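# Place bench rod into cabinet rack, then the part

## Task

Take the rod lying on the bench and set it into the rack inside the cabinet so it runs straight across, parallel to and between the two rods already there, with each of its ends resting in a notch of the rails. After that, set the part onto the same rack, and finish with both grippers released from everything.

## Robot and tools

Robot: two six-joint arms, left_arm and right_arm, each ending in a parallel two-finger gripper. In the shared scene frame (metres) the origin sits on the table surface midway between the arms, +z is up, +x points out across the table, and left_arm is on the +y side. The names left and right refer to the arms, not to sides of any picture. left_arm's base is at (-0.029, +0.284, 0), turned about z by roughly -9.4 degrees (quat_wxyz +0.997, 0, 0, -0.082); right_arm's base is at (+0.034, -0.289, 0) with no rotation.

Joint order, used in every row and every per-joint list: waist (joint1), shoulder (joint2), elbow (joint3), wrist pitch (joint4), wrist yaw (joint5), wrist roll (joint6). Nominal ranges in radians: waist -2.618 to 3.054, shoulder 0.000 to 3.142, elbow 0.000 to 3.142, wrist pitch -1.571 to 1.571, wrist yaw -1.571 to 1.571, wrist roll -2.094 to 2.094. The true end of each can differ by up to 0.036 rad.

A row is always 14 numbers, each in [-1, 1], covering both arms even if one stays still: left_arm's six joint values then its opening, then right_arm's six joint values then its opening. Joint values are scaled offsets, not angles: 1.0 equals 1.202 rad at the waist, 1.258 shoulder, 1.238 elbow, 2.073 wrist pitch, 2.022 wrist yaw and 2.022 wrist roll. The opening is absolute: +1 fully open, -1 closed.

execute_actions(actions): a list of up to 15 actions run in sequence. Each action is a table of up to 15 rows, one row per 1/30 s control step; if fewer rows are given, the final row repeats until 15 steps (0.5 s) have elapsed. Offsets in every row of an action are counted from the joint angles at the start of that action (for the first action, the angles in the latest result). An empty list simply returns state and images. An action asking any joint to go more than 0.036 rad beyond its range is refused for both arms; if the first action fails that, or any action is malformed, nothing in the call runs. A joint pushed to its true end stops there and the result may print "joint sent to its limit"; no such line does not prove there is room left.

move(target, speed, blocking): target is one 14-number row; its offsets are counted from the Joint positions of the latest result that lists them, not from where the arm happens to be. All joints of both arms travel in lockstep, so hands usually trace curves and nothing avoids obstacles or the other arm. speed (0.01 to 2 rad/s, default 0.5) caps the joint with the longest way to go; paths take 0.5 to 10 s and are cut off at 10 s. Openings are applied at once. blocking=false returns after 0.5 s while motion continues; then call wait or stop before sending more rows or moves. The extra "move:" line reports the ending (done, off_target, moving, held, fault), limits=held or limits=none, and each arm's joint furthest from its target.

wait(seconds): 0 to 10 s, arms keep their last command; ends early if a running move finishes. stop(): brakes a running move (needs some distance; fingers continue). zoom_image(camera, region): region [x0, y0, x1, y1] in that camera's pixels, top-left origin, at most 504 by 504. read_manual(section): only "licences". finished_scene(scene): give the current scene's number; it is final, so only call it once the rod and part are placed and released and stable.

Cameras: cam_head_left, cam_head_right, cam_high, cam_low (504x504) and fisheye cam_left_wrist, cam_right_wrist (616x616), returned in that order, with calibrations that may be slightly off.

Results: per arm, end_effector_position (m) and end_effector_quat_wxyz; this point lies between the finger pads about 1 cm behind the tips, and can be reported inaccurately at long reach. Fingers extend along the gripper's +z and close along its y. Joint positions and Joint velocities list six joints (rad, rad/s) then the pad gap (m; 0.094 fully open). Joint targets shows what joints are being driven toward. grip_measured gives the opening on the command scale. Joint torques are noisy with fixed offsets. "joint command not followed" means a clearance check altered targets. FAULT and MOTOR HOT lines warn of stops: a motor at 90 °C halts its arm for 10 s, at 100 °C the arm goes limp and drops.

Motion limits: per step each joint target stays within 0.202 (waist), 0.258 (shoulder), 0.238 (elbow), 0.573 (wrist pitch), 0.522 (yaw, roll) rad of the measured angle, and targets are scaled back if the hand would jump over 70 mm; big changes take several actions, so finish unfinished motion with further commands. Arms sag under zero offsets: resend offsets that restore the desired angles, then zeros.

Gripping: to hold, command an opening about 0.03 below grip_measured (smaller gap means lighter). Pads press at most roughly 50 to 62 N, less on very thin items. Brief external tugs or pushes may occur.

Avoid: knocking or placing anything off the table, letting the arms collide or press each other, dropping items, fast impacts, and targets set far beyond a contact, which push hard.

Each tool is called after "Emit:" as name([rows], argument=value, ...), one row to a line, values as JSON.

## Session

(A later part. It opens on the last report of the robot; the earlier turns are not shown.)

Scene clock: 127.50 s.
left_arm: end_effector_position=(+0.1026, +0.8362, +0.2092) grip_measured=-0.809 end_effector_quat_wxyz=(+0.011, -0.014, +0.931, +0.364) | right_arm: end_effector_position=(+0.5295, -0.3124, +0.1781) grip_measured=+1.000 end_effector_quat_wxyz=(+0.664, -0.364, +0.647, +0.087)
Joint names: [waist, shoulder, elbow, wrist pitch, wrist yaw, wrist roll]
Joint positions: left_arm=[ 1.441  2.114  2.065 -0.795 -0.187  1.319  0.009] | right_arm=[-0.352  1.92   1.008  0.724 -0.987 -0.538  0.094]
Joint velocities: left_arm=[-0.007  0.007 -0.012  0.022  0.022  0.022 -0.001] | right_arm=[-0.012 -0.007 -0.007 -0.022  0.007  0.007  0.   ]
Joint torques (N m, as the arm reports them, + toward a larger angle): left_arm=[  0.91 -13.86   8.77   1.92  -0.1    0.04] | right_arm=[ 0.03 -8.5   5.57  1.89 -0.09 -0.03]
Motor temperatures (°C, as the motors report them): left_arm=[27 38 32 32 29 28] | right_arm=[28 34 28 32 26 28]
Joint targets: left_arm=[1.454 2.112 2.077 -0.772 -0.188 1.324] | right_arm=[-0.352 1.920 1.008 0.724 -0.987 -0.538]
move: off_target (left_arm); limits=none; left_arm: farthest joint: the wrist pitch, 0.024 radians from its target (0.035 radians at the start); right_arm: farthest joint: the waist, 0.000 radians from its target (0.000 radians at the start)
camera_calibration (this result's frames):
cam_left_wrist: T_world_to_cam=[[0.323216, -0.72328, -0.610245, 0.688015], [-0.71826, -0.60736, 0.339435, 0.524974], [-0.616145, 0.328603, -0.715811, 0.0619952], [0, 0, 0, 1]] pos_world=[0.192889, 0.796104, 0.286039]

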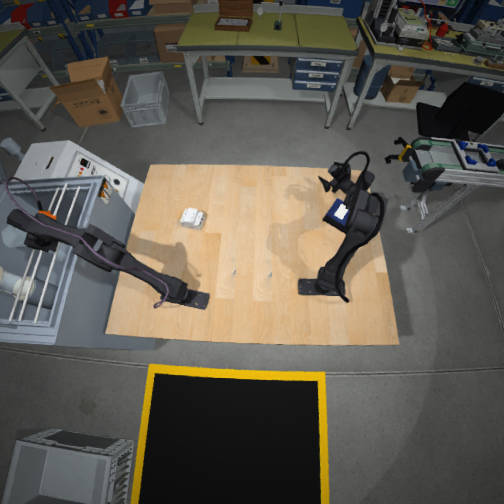

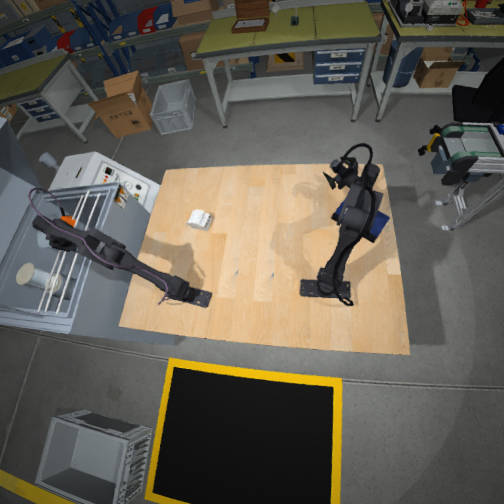

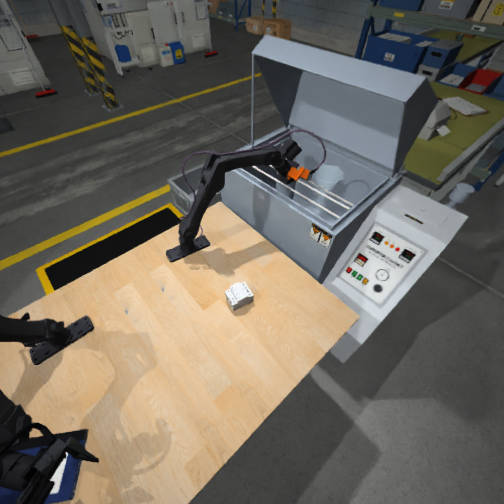

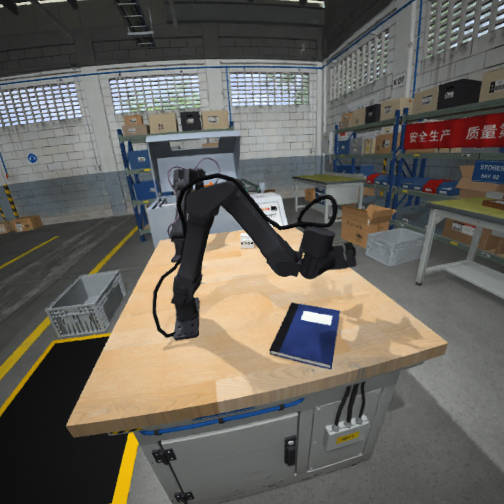

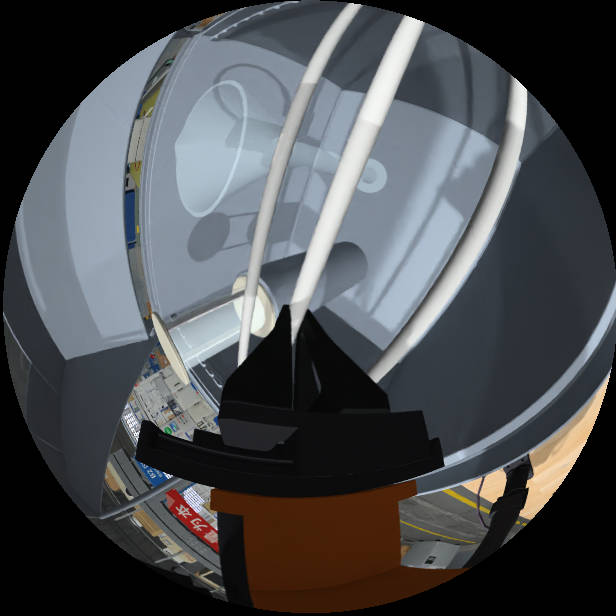

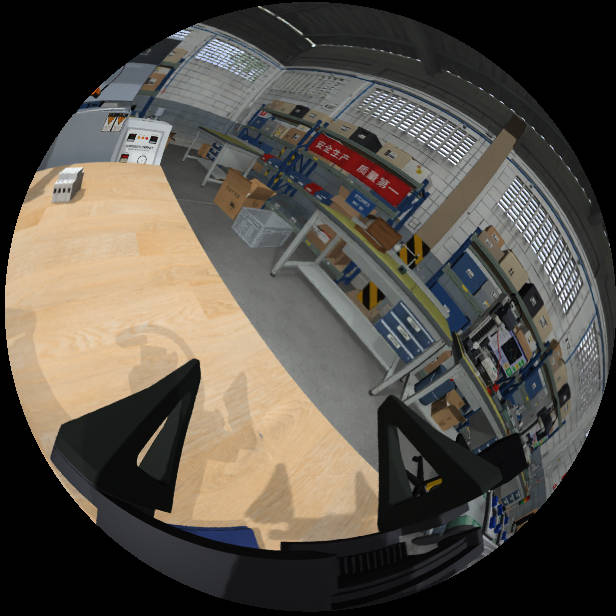

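Emit:
move(target=[0.018,0.027,0.01,0.03,0,0.005,-0.845,0,0,0,0,0,0,1], speed=0.06)

Emit:
zoom_image(camera="cam_head_left", region=[0, 285, 60, 340])

Emit:
zoom_image(camera="cam_head_left", region=[35, 170, 100, 220])

Scene clock: 134.43 s.
left_arm: end_effector_position=(+0.1025, +0.8487, +0.2085) grip_measured=-0.809 end_effector_quat_wxyz=(+0.014, -0.015, +0.924, +0.382) | right_arm: end_effector_position=(+0.5295, -0.3124, +0.1781) grip_measured=+1.000 end_effector_quat_wxyz=(+0.664, -0.364, +0.647, +0.087)
Joint names: [waist, shoulder, elbow, wrist pitch, wrist yaw, wrist roll]
Joint positions: left_arm=[ 1.448  2.132  2.065 -0.737 -0.187  1.326  0.009] | right_arm=[-0.352  1.92   1.008  0.724 -0.987 -0.538  0.094]
Joint velocities: left_arm=[-0.012  0.007 -0.002 -0.051 -0.022 -0.066 -0.   ] | right_arm=[-0.012 -0.022 -0.007  0.022 -0.066  0.037  0.   ]
Joint torques (N m, as the arm reports them, + toward a larger angle): left_arm=[  1.06 -12.33   8.83   1.77  -0.08   0.02] | right_arm=[ 0.02 -8.49  5.58  1.88 -0.1  -0.02]
Motor temperatures (°C, as the motors report them): left_arm=[27 38 32 32 29 28] | right_arm=[28 34 28 32 26 28]
Joint targets: left_arm=[1.463 2.148 2.077 -0.733 -0.187 1.329] | right_arm=[-0.352 1.920 1.008 0.724 -0.987 -0.538]
move: done; limits=none; left_arm: farthest joint: the shoulder, 0.016 radians from its target (0.034 radians at the start); right_arm: farthest joint: the waist, 0.000 radians from its target (0.000 radians at the start)
camera_calibration (this result's frames):
cam_left_wrist: T_world_to_cam=[[0.328349, -0.699283, -0.634973, 0.680941], [-0.719435, -0.620746, 0.31159, 0.549969], [-0.612046, 0.354511, -0.70691, 0.0330497], [0, 0, 0, 1]] pos_world=[0.192308, 0.805845, 0.284378]

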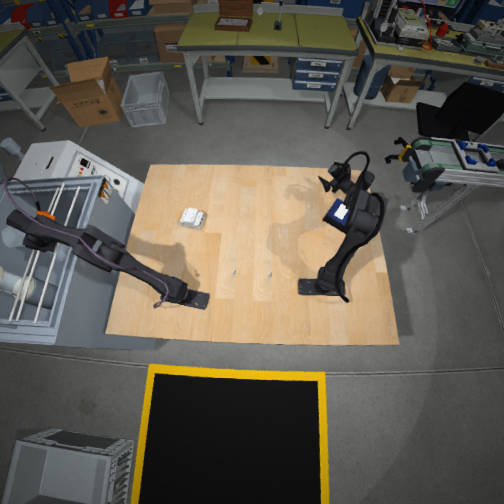

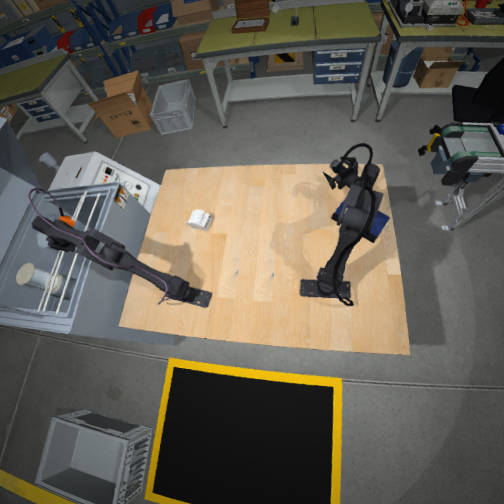

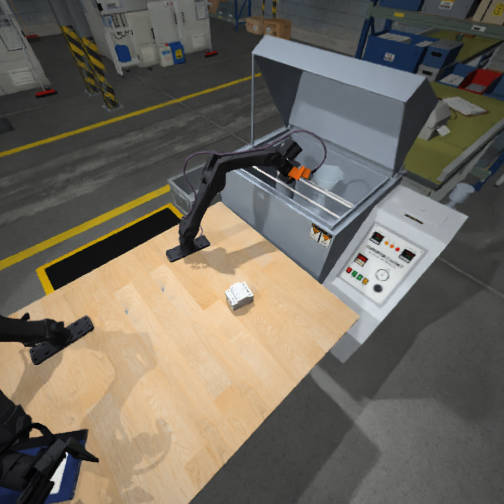

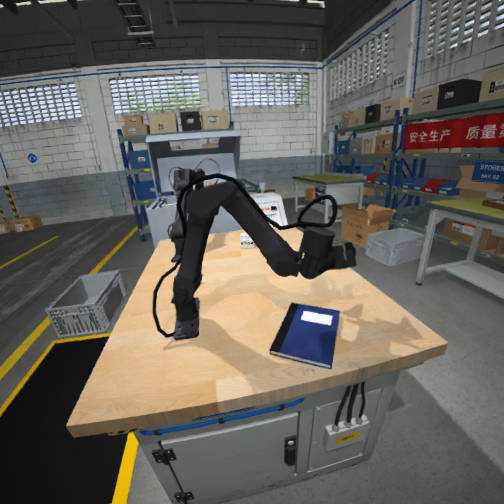

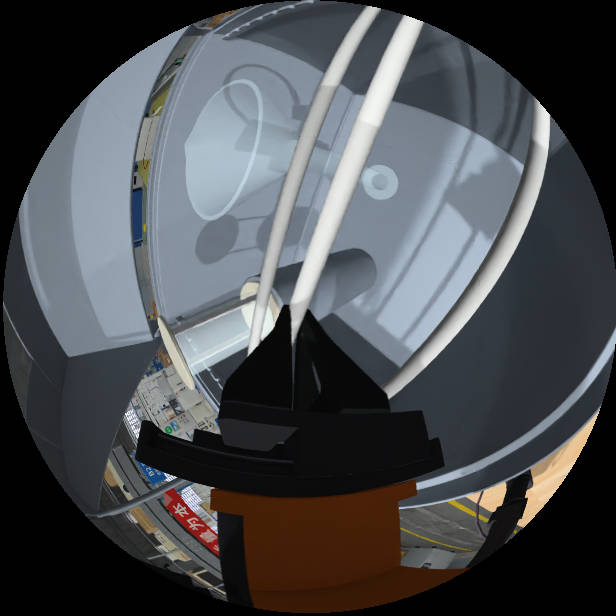

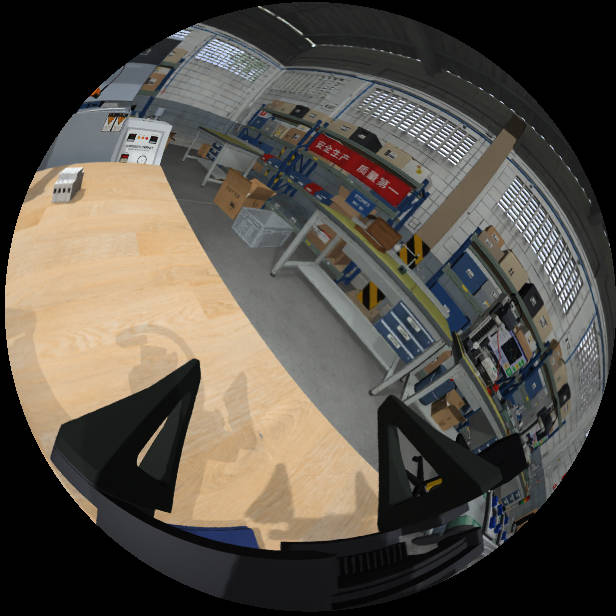

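Region (0, 285, 60, 340) of cam_head_left's 504x504 image, scaled by 8.400, with more detail than that image has; it fills the top 462 rows of this view, and the rest is white.

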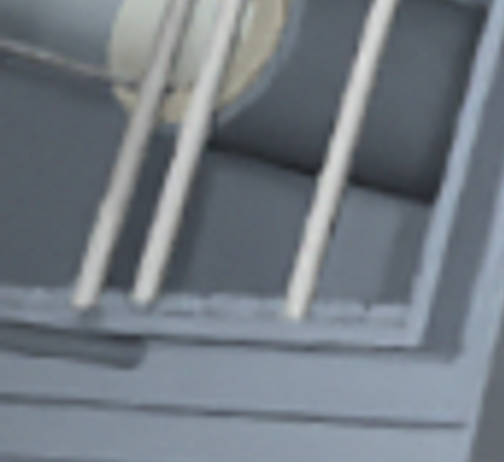

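Region (35, 170, 100, 220) of cam_head_left's 504x504 image, scaled by 7.754, with more detail than that image has; it fills the top 388 rows of this view, and the rest is white.

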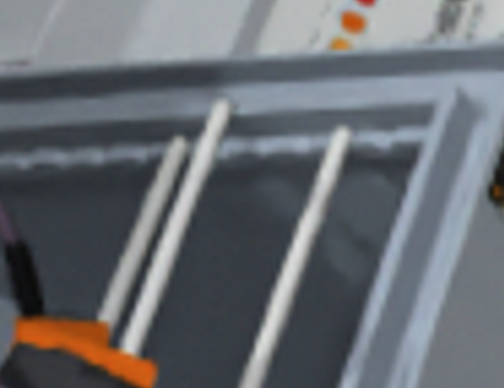

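Emit:
move(target=[0.015,0.09,0.27,-0.143,0.012,-0.008,-0.845,0,0,0,0,0,0,1], speed=0.2)

Emit:
zoom_image(camera="cam_head_left", region=[0, 285, 60, 340])

Emit:
zoom_image(camera="cam_head_left", region=[35, 170, 100, 220])

Emit:
zoom_image(camera="cam_high", region=[230, 130, 370, 240])

Scene clock: 148.37 s.
left_arm: end_effector_position=(+0.0984, +0.8412, +0.2119) grip_measured=-0.809 end_effector_quat_wxyz=(+0.004, -0.014, +0.946, +0.325) | right_arm: end_effector_position=(+0.5295, -0.3124, +0.1781) grip_measured=+1.000 end_effector_quat_wxyz=(+0.664, -0.364, +0.647, +0.087)
Joint names: [waist, shoulder, elbow, wrist pitch, wrist yaw, wrist roll]
Joint positions: left_arm=[ 1.455  2.254  2.36  -1.035 -0.172  1.318  0.009] | right_arm=[-0.352  1.92   1.008  0.724 -0.987 -0.538  0.094]
Joint velocities: left_arm=[ 0.002 -0.017 -0.007 -0.007 -0.037 -0.051 -0.001] | right_arm=[ 0.007 -0.007 -0.007 -0.022 -0.022  0.007  0.   ]
Joint torques (N m, as the arm reports them, + toward a larger angle): left_arm=[  0.75 -15.39  10.75   1.54   0.    -0.07] | right_arm=[ 0.03 -8.49  5.56  1.89 -0.1  -0.02]
Motor temperatures (°C, as the motors report them): left_arm=[28 37 32 32 29 28] | right_arm=[28 34 28 33 26 28]
Joint targets: left_arm=[1.466 2.245 2.399 -1.034 -0.163 1.310] | right_arm=[-0.352 1.920 1.008 0.724 -0.987 -0.538]
move: off_target (left_arm); limits=none; left_arm: farthest joint: the elbow, 0.040 radians from its target (0.335 radians at the start); right_arm: farthest joint: the waist, 0.000 radians from its target (0.000 radians at the start)
camera_calibration (this result's frames):
cam_left_wrist: T_world_to_cam=[[0.319968, -0.770673, -0.551075, 0.722325], [-0.710551, -0.579941, 0.398479, 0.487785], [-0.626688, 0.264066, -0.733165, 0.118727], [0, 0, 0, 1]] pos_world=[0.18988, 0.808212, 0.29073]

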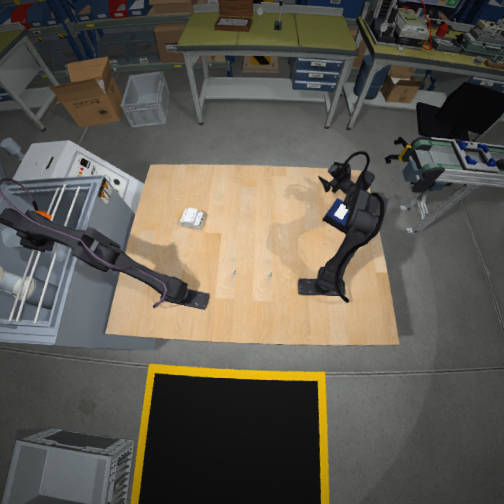

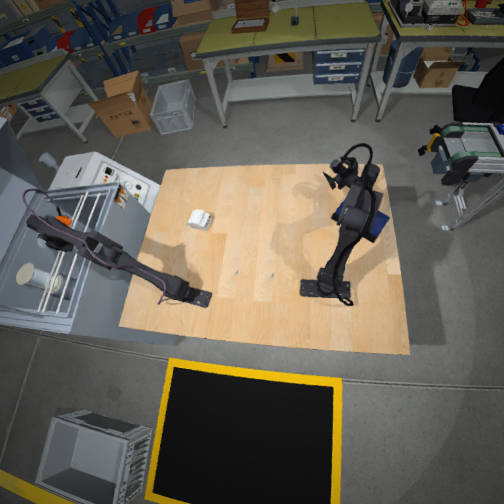

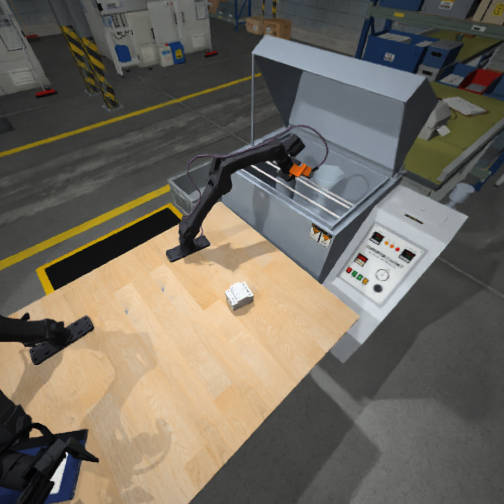

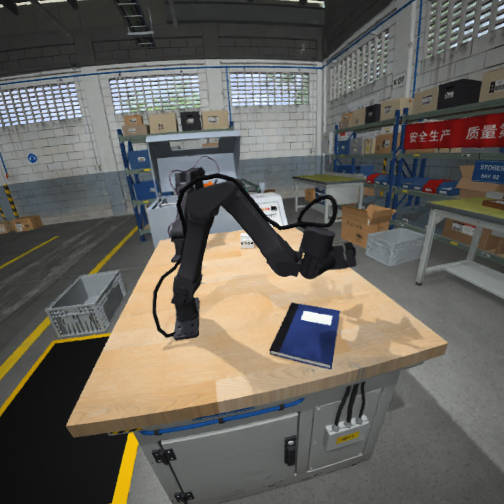

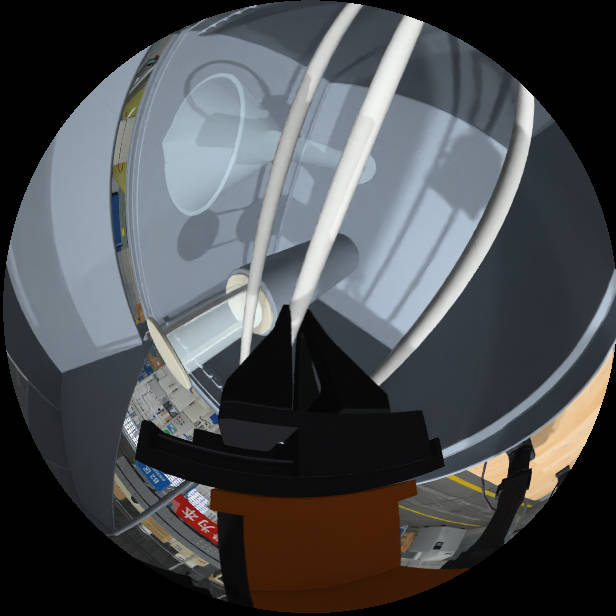

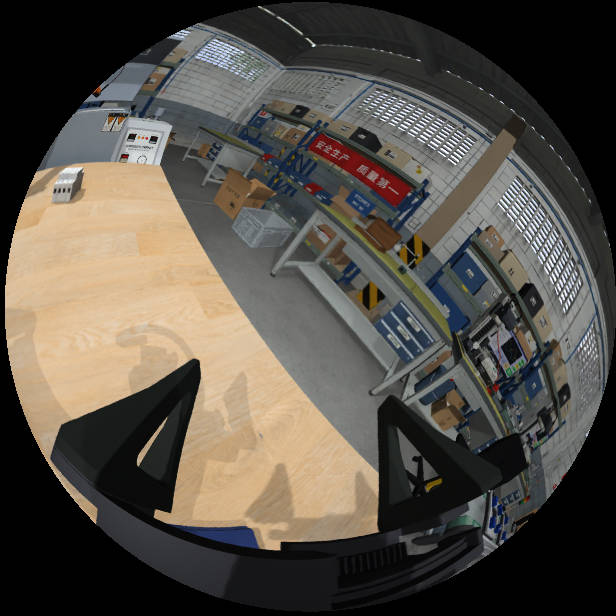

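Region (0, 285, 60, 340) of cam_head_left's 504x504 image, scaled by 8.400, with more detail than that image has; it fills the top 462 rows of this view, and the rest is white.

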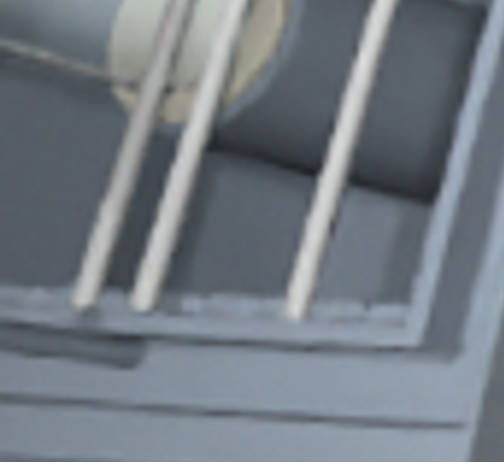

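Region (35, 170, 100, 220) of cam_head_left's 504x504 image, scaled by 7.754, with more detail than that image has; it fills the top 388 rows of this view, and the rest is white.

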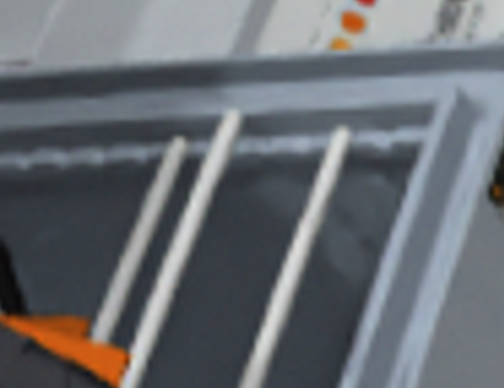

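Region (230, 130, 370, 240) of cam_high's 504x504 image, scaled by 3.600, with more detail than that image has; it fills the top 396 rows of this view, and the rest is white.

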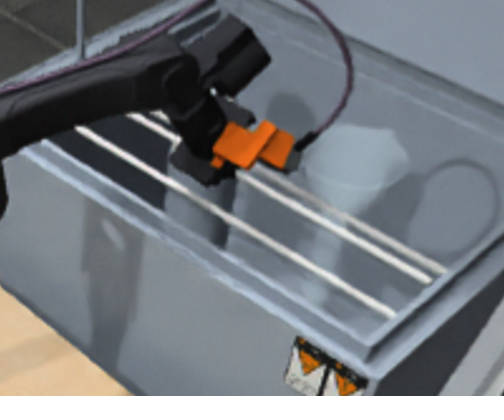

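Emit:
move(target=[0.012,0.07,0.137,-0.055,0.015,-0.009,-0.845,0,0,0,0,0,0,1], speed=0.1)

Emit:
zoom_image(camera="cam_head_left", region=[0, 285, 60, 340])

Emit:
zoom_image(camera="cam_head_left", region=[35, 170, 100, 220])

Scene clock: 154.10 s.
left_arm: end_effector_position=(+0.0992, +0.8418, +0.1983) grip_measured=-0.809 end_effector_quat_wxyz=(+0.001, -0.011, +0.955, +0.295) | right_arm: end_effector_position=(+0.5295, -0.3124, +0.1781) grip_measured=+1.000 end_effector_quat_wxyz=(+0.664, -0.364, +0.647, +0.087)
Joint names: [waist, shoulder, elbow, wrist pitch, wrist yaw, wrist roll]
Joint positions: left_arm=[ 1.458  2.343  2.496 -1.144 -0.159  1.318  0.009] | right_arm=[-0.352  1.92   1.008  0.724 -0.987 -0.538  0.094]
Joint velocities: left_arm=[ 0.012  0.007  0.007  0.007 -0.022 -0.051  0.   ] | right_arm=[ 0.012 -0.017  0.007 -0.007  0.037 -0.051  0.   ]
Joint torques (N m, as the arm reports them, + toward a larger angle): left_arm=[  0.8  -15.08  10.06   1.36   0.08  -0.16] | right_arm=[ 0.06 -8.49  5.57  1.88 -0.1  -0.02]
Motor temperatures (°C, as the motors report them): left_arm=[28 38 32 32 29 28] | right_arm=[28 34 28 33 26 28]
Joint targets: left_arm=[1.470 2.342 2.530 -1.148 -0.141 1.300] | right_arm=[-0.352 1.920 1.008 0.724 -0.987 -0.538]
move: off_target (left_arm); limits=none; left_arm: farthest joint: the elbow, 0.034 radians from its target (0.170 radians at the start); right_arm: farthest joint: the waist, 0.000 radians from its target (0.000 radians at the start)
camera_calibration (this result's frames):
cam_left_wrist: T_world_to_cam=[[0.312897, -0.805149, -0.503816, 0.735444], [-0.710166, -0.550561, 0.438801, 0.461294], [-0.630682, 0.220494, -0.744058, 0.148323], [0, 0, 0, 1]] pos_world=[0.191021, 0.813408, 0.278473]

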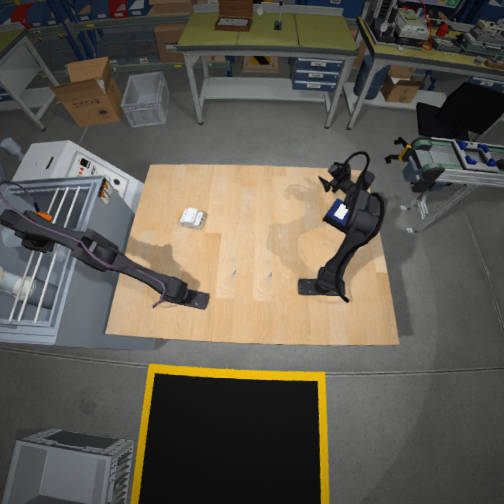

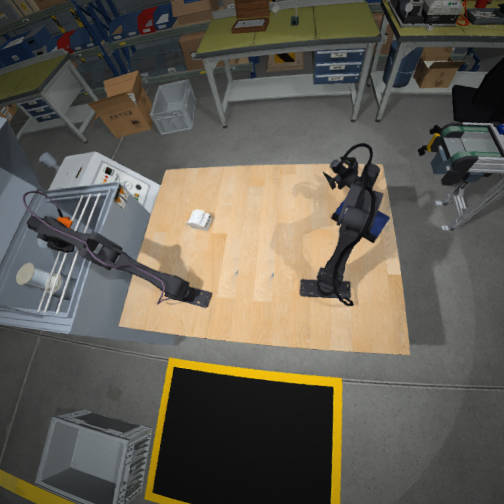

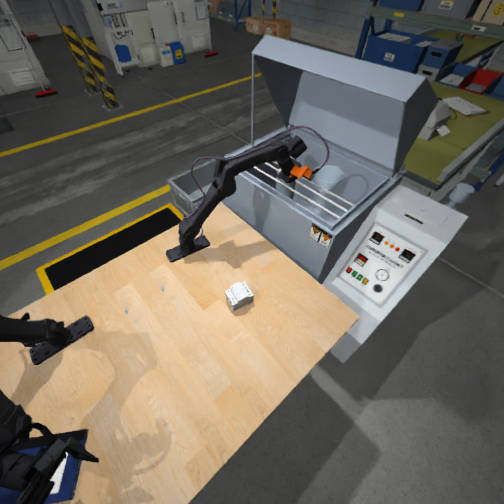

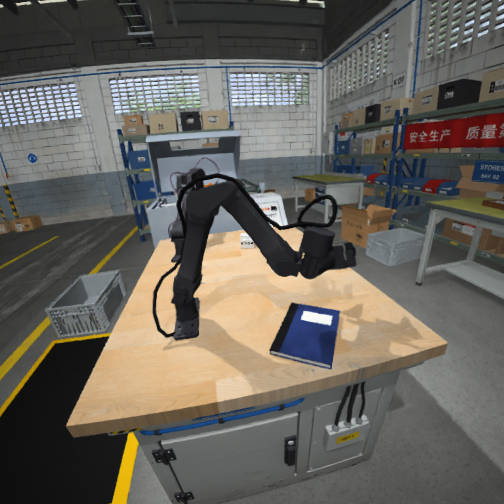

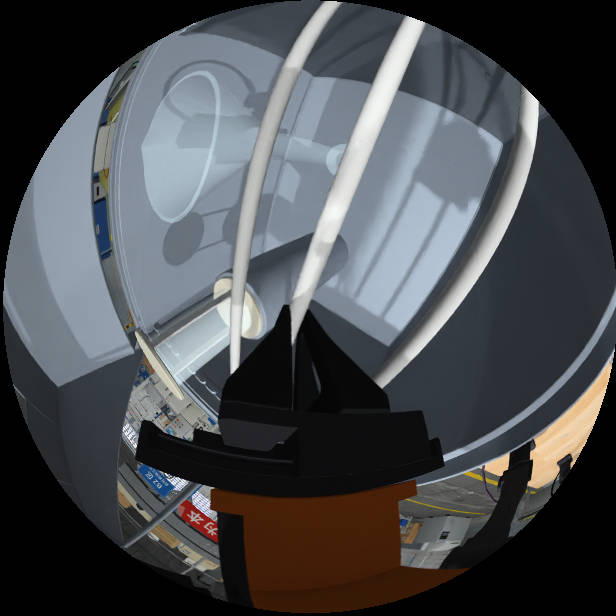

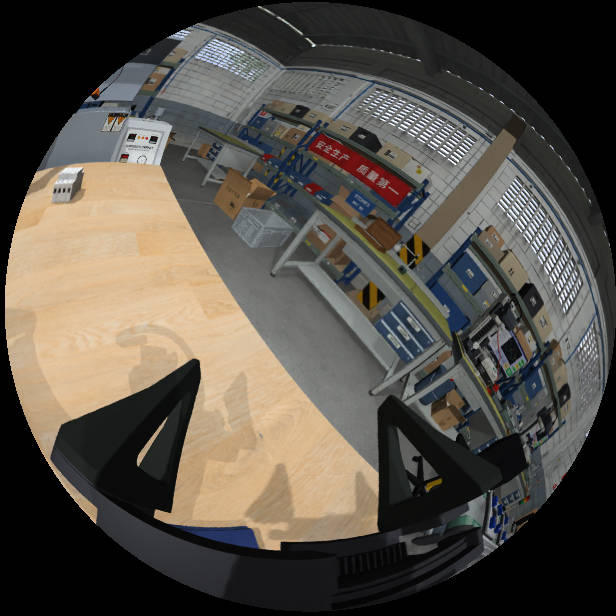

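Region (0, 285, 60, 340) of cam_head_left's 504x504 image, scaled by 8.400, with more detail than that image has; it fills the top 462 rows of this view, and the rest is white.

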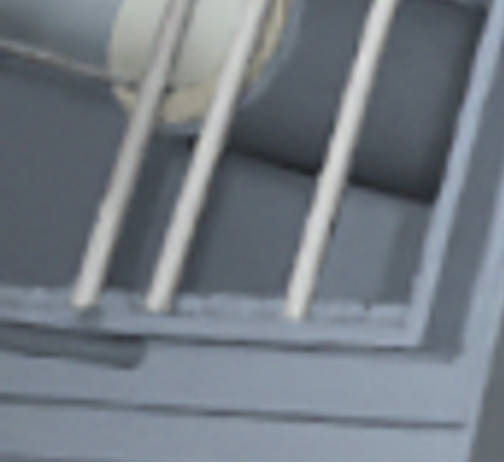

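Region (35, 170, 100, 220) of cam_head_left's 504x504 image, scaled by 7.754, with more detail than that image has; it fills the top 388 rows of this view, and the rest is white.

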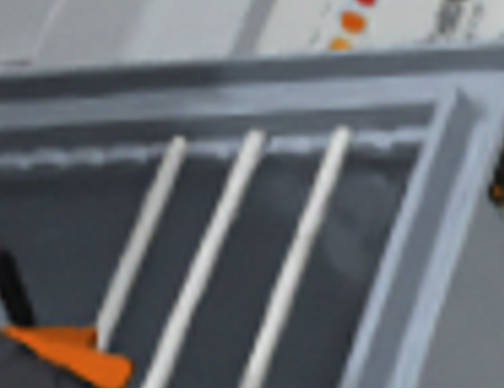

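Emit:
move(target=[0,-0.008,0.027,-0.016,-0.006,-0.02,-0.845,0,0,0,0,0,0,1], speed=0.05)

Emit:
zoom_image(camera="cam_head_left", region=[0, 285, 60, 340])

Emit:
zoom_image(camera="cam_head_left", region=[35, 170, 100, 220])

Scene clock: 159.67 s.
left_arm: end_effector_position=(+0.0985, +0.8406, +0.1975) grip_measured=-0.809 end_effector_quat_wxyz=(+0.001, -0.017, +0.956, +0.292) | right_arm: end_effector_position=(+0.5295, -0.3124, +0.1781) grip_measured=+1.000 end_effector_quat_wxyz=(+0.664, -0.364, +0.647, +0.087)
Joint names: [waist, shoulder, elbow, wrist pitch, wrist yaw, wrist roll]
Joint positions: left_arm=[ 1.458  2.343  2.496 -1.15  -0.16   1.307  0.009] | right_arm=[-0.352  1.92   1.008  0.724 -0.987 -0.538  0.094]
Joint velocities: left_arm=[ 0.002  0.007  0.017  0.066 -0.051 -0.051 -0.   ] | right_arm=[-0.002 -0.007 -0.007 -0.022 -0.066  0.022  0.   ]
Joint torques (N m, as the arm reports them, + toward a larger angle): left_arm=[  0.05 -16.01  10.02   1.09  -0.18  -0.27] | right_arm=[ 0.05 -8.5   5.58  1.89 -0.1  -0.02]
Motor temperatures (°C, as the motors report them): left_arm=[27 38 32 31 29 28] | right_arm=[28 34 28 33 26 28]
Joint targets: left_arm=[1.458 2.333 2.529 -1.177 -0.171 1.278] | right_arm=[-0.352 1.920 1.008 0.724 -0.987 -0.538]
move: off_target (left_arm); limits=none; left_arm: farthest joint: the elbow, 0.034 radians from its target (0.034 radians at the start); right_arm: farthest joint: the waist, 0.000 radians from its target (0.000 radians at the start)
camera_calibration (this result's frames):
cam_left_wrist: T_world_to_cam=[[0.322905, -0.804789, -0.498044, 0.731795], [-0.705971, -0.555301, 0.439597, 0.463943], [-0.630347, 0.209656, -0.747467, 0.157328], [0, 0, 0, 1]] pos_world=[0.190402, 0.813584, 0.278115]

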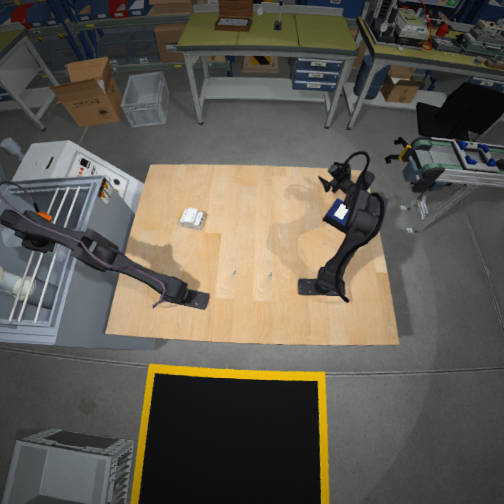

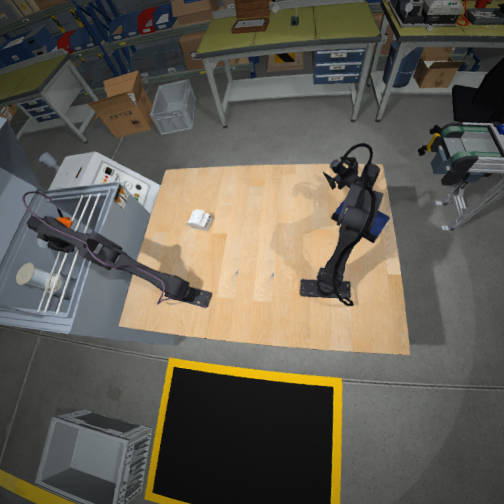

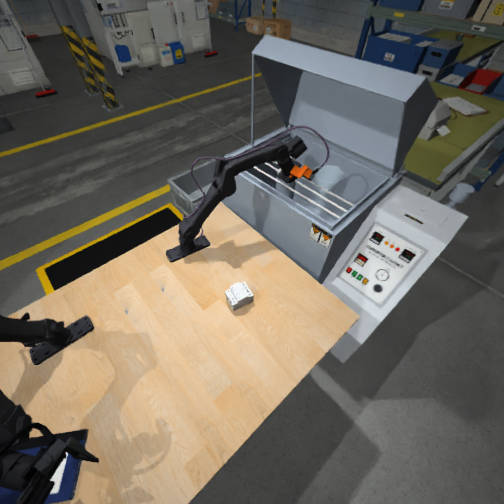

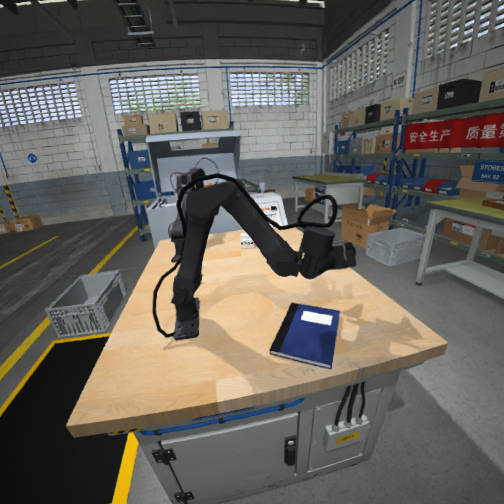

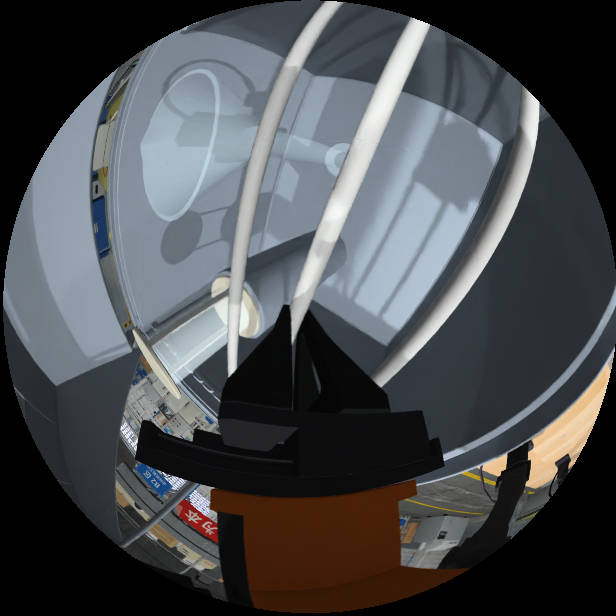

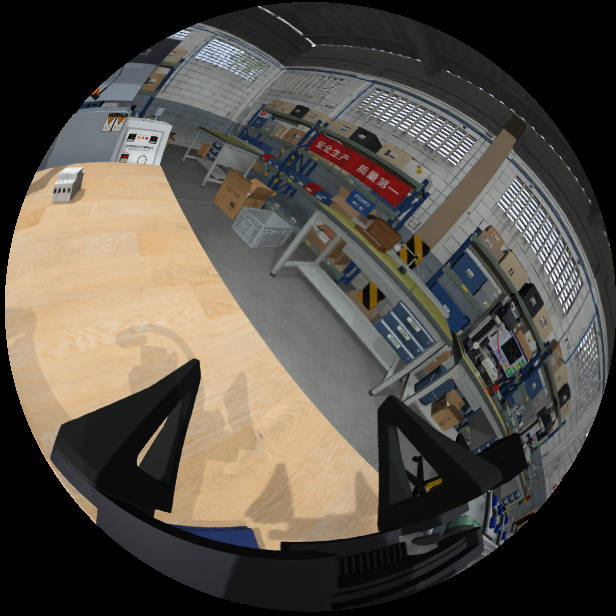

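Region (0, 285, 60, 340) of cam_head_left's 504x504 image, scaled by 8.400, with more detail than that image has; it fills the top 462 rows of this view, and the rest is white.

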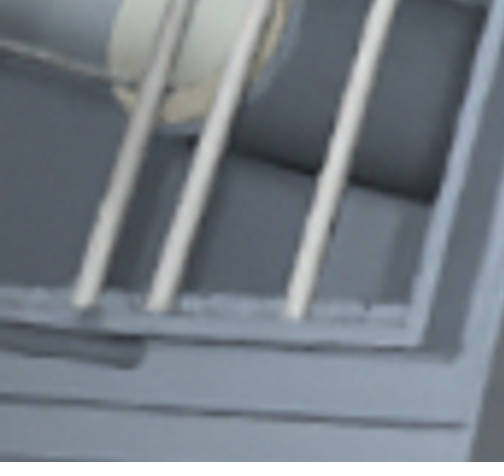

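Region (35, 170, 100, 220) of cam_head_left's 504x504 image, scaled by 7.754, with more detail than that image has; it fills the top 388 rows of this view, and the rest is white.

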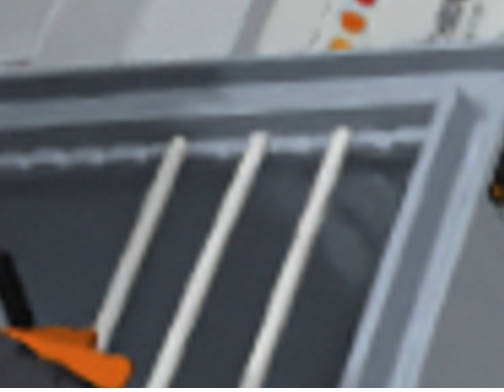

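Emit:
zoom_image(camera="cam_high", region=[230, 135, 290, 185])

Emit:
zoom_image(camera="cam_left_wrist", region=[150, 300, 330, 430])

Emit:
zoom_image(camera="cam_head_right", region=[25, 295, 70, 325])

Region (230, 135, 290, 185) of cam_high's 504x504 image, scaled by 8.400, with more detail than that image has.

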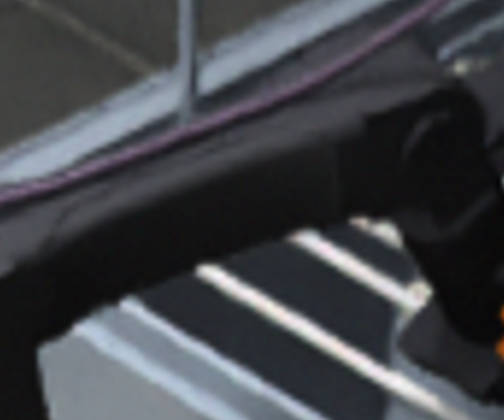

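Region (150, 300, 330, 430) of cam_left_wrist's 616x616 image, scaled by 2.800, with more detail than that image has.

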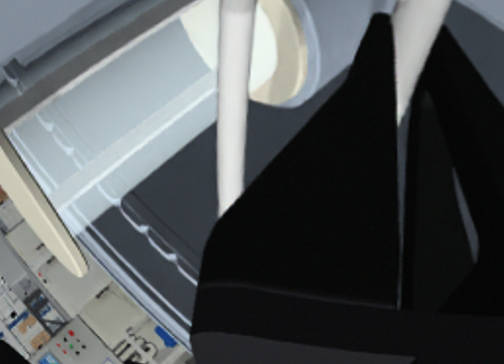

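Region (25, 295, 70, 325) of cam_head_right's 504x504 image, scaled by 11.200, with more detail than that image has.

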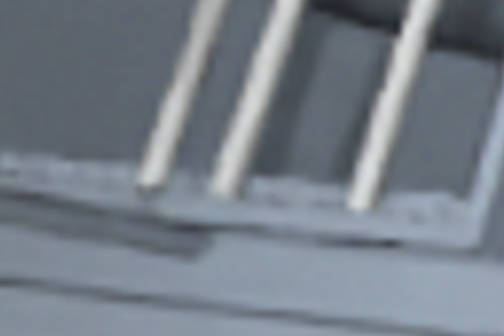

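Emit:
move(target=[-0.013,-0.012,0.027,-0.013,0.003,-0.012,-0.845,0,0,0,0,0,0,1], speed=0.05)

Emit:
zoom_image(camera="cam_head_left", region=[0, 285, 60, 340])

Emit:
zoom_image(camera="cam_head_left", region=[35, 170, 100, 220])

Scene clock: 166.00 s.
left_arm: end_effector_position=(+0.0990, +0.8405, +0.1975) grip_measured=-0.809 end_effector_quat_wxyz=(+0.001, -0.016, +0.956, +0.292) | right_arm: end_effector_position=(+0.5295, -0.3124, +0.1781) grip_measured=+1.000 end_effector_quat_wxyz=(+0.664, -0.364, +0.647, +0.087)
Joint names: [waist, shoulder, elbow, wrist pitch, wrist yaw, wrist roll]
Joint positions: left_arm=[ 1.458  2.343  2.496 -1.15  -0.16   1.307  0.009] | right_arm=[-0.352  1.92   1.008  0.724 -0.987 -0.538  0.094]
Joint velocities: left_arm=[-0.007 -0.017 -0.012  0.007  0.007 -0.022 -0.001] | right_arm=[ 0.017 -0.002  0.017 -0.007 -0.022 -0.022  0.   ]
Joint torques (N m, as the arm reports them, + toward a larger angle): left_arm=[ -0.94 -16.52  10.03   1.09  -0.03  -0.22] | right_arm=[ 0.04 -8.51  5.59  1.88 -0.1  -0.03]
Motor temperatures (°C, as the motors report them): left_arm=[27 39 33 31 29 28] | right_arm=[28 34 28 33 26 28]
Joint targets: left_arm=[1.443 2.328 2.529 -1.177 -0.154 1.282] | right_arm=[-0.352 1.920 1.008 0.724 -0.987 -0.538]
move: off_target (left_arm); limits=none; left_arm: farthest joint: the elbow, 0.034 radians from its target (0.034 radians at the start); right_arm: farthest joint: the waist, 0.000 radians from its target (0.000 radians at the start)
camera_calibration (this result's frames):
cam_left_wrist: T_world_to_cam=[[0.32157, -0.805241, -0.498176, 0.732118], [-0.706558, -0.554313, 0.439901, 0.463357], [-0.630372, 0.210531, -0.747199, 0.15683], [0, 0, 0, 1]] pos_world=[0.190823, 0.813359, 0.278076]

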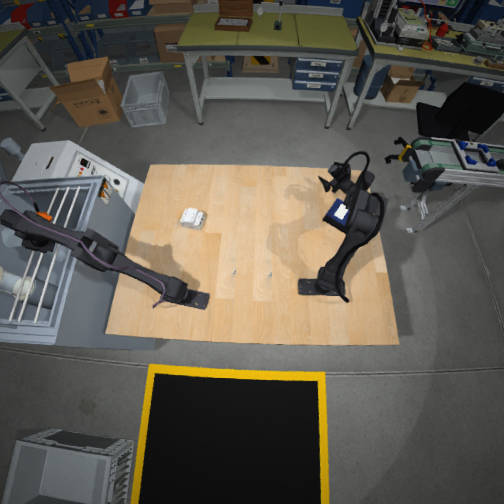

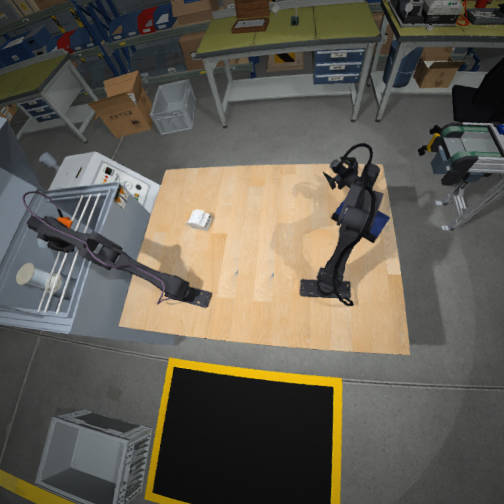

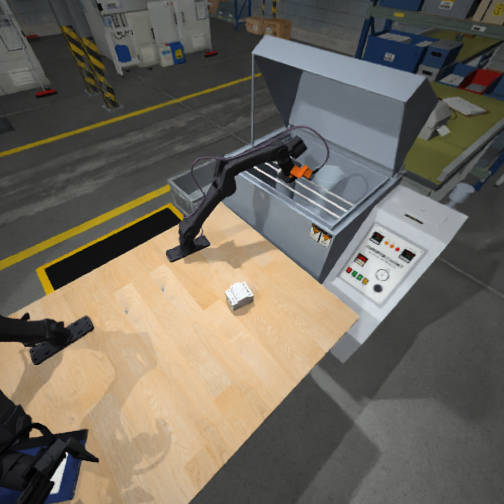

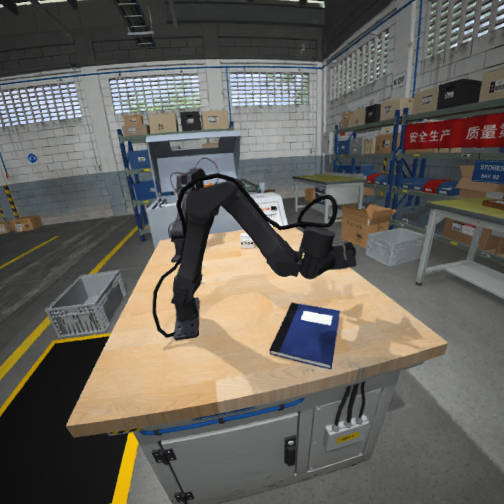

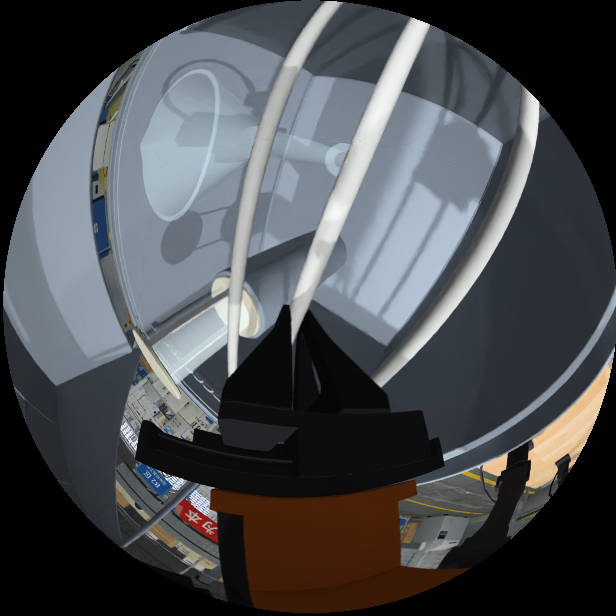

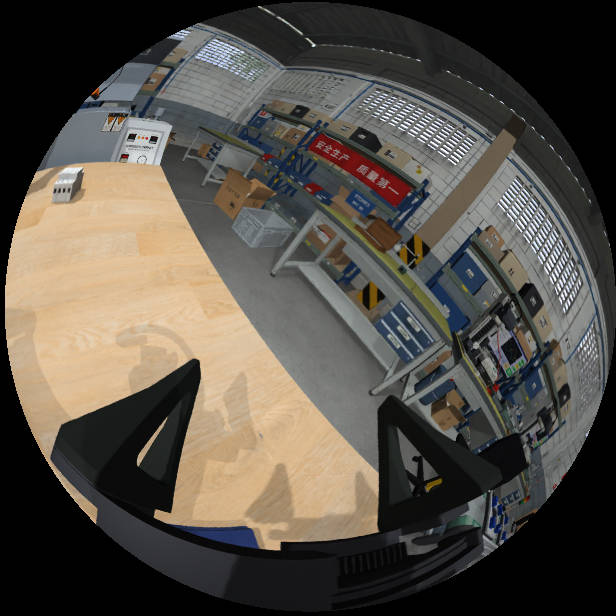

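Region (0, 285, 60, 340) of cam_head_left's 504x504 image, scaled by 8.400, with more detail than that image has; it fills the top 462 rows of this view, and the rest is white.

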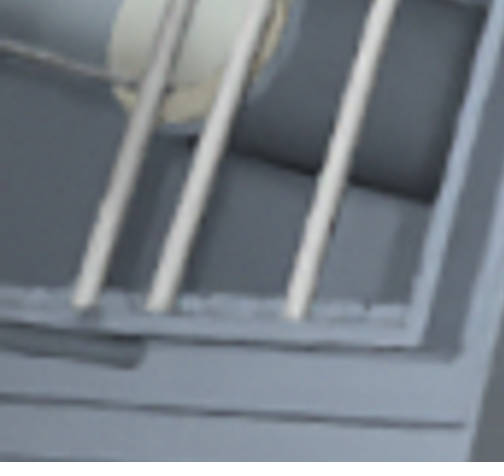

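Region (35, 170, 100, 220) of cam_head_left's 504x504 image, scaled by 7.754, with more detail than that image has; it fills the top 388 rows of this view, and the rest is white.

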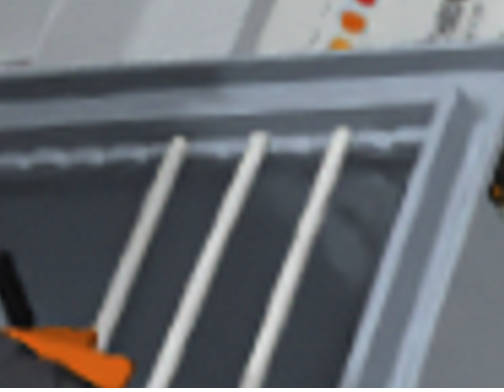

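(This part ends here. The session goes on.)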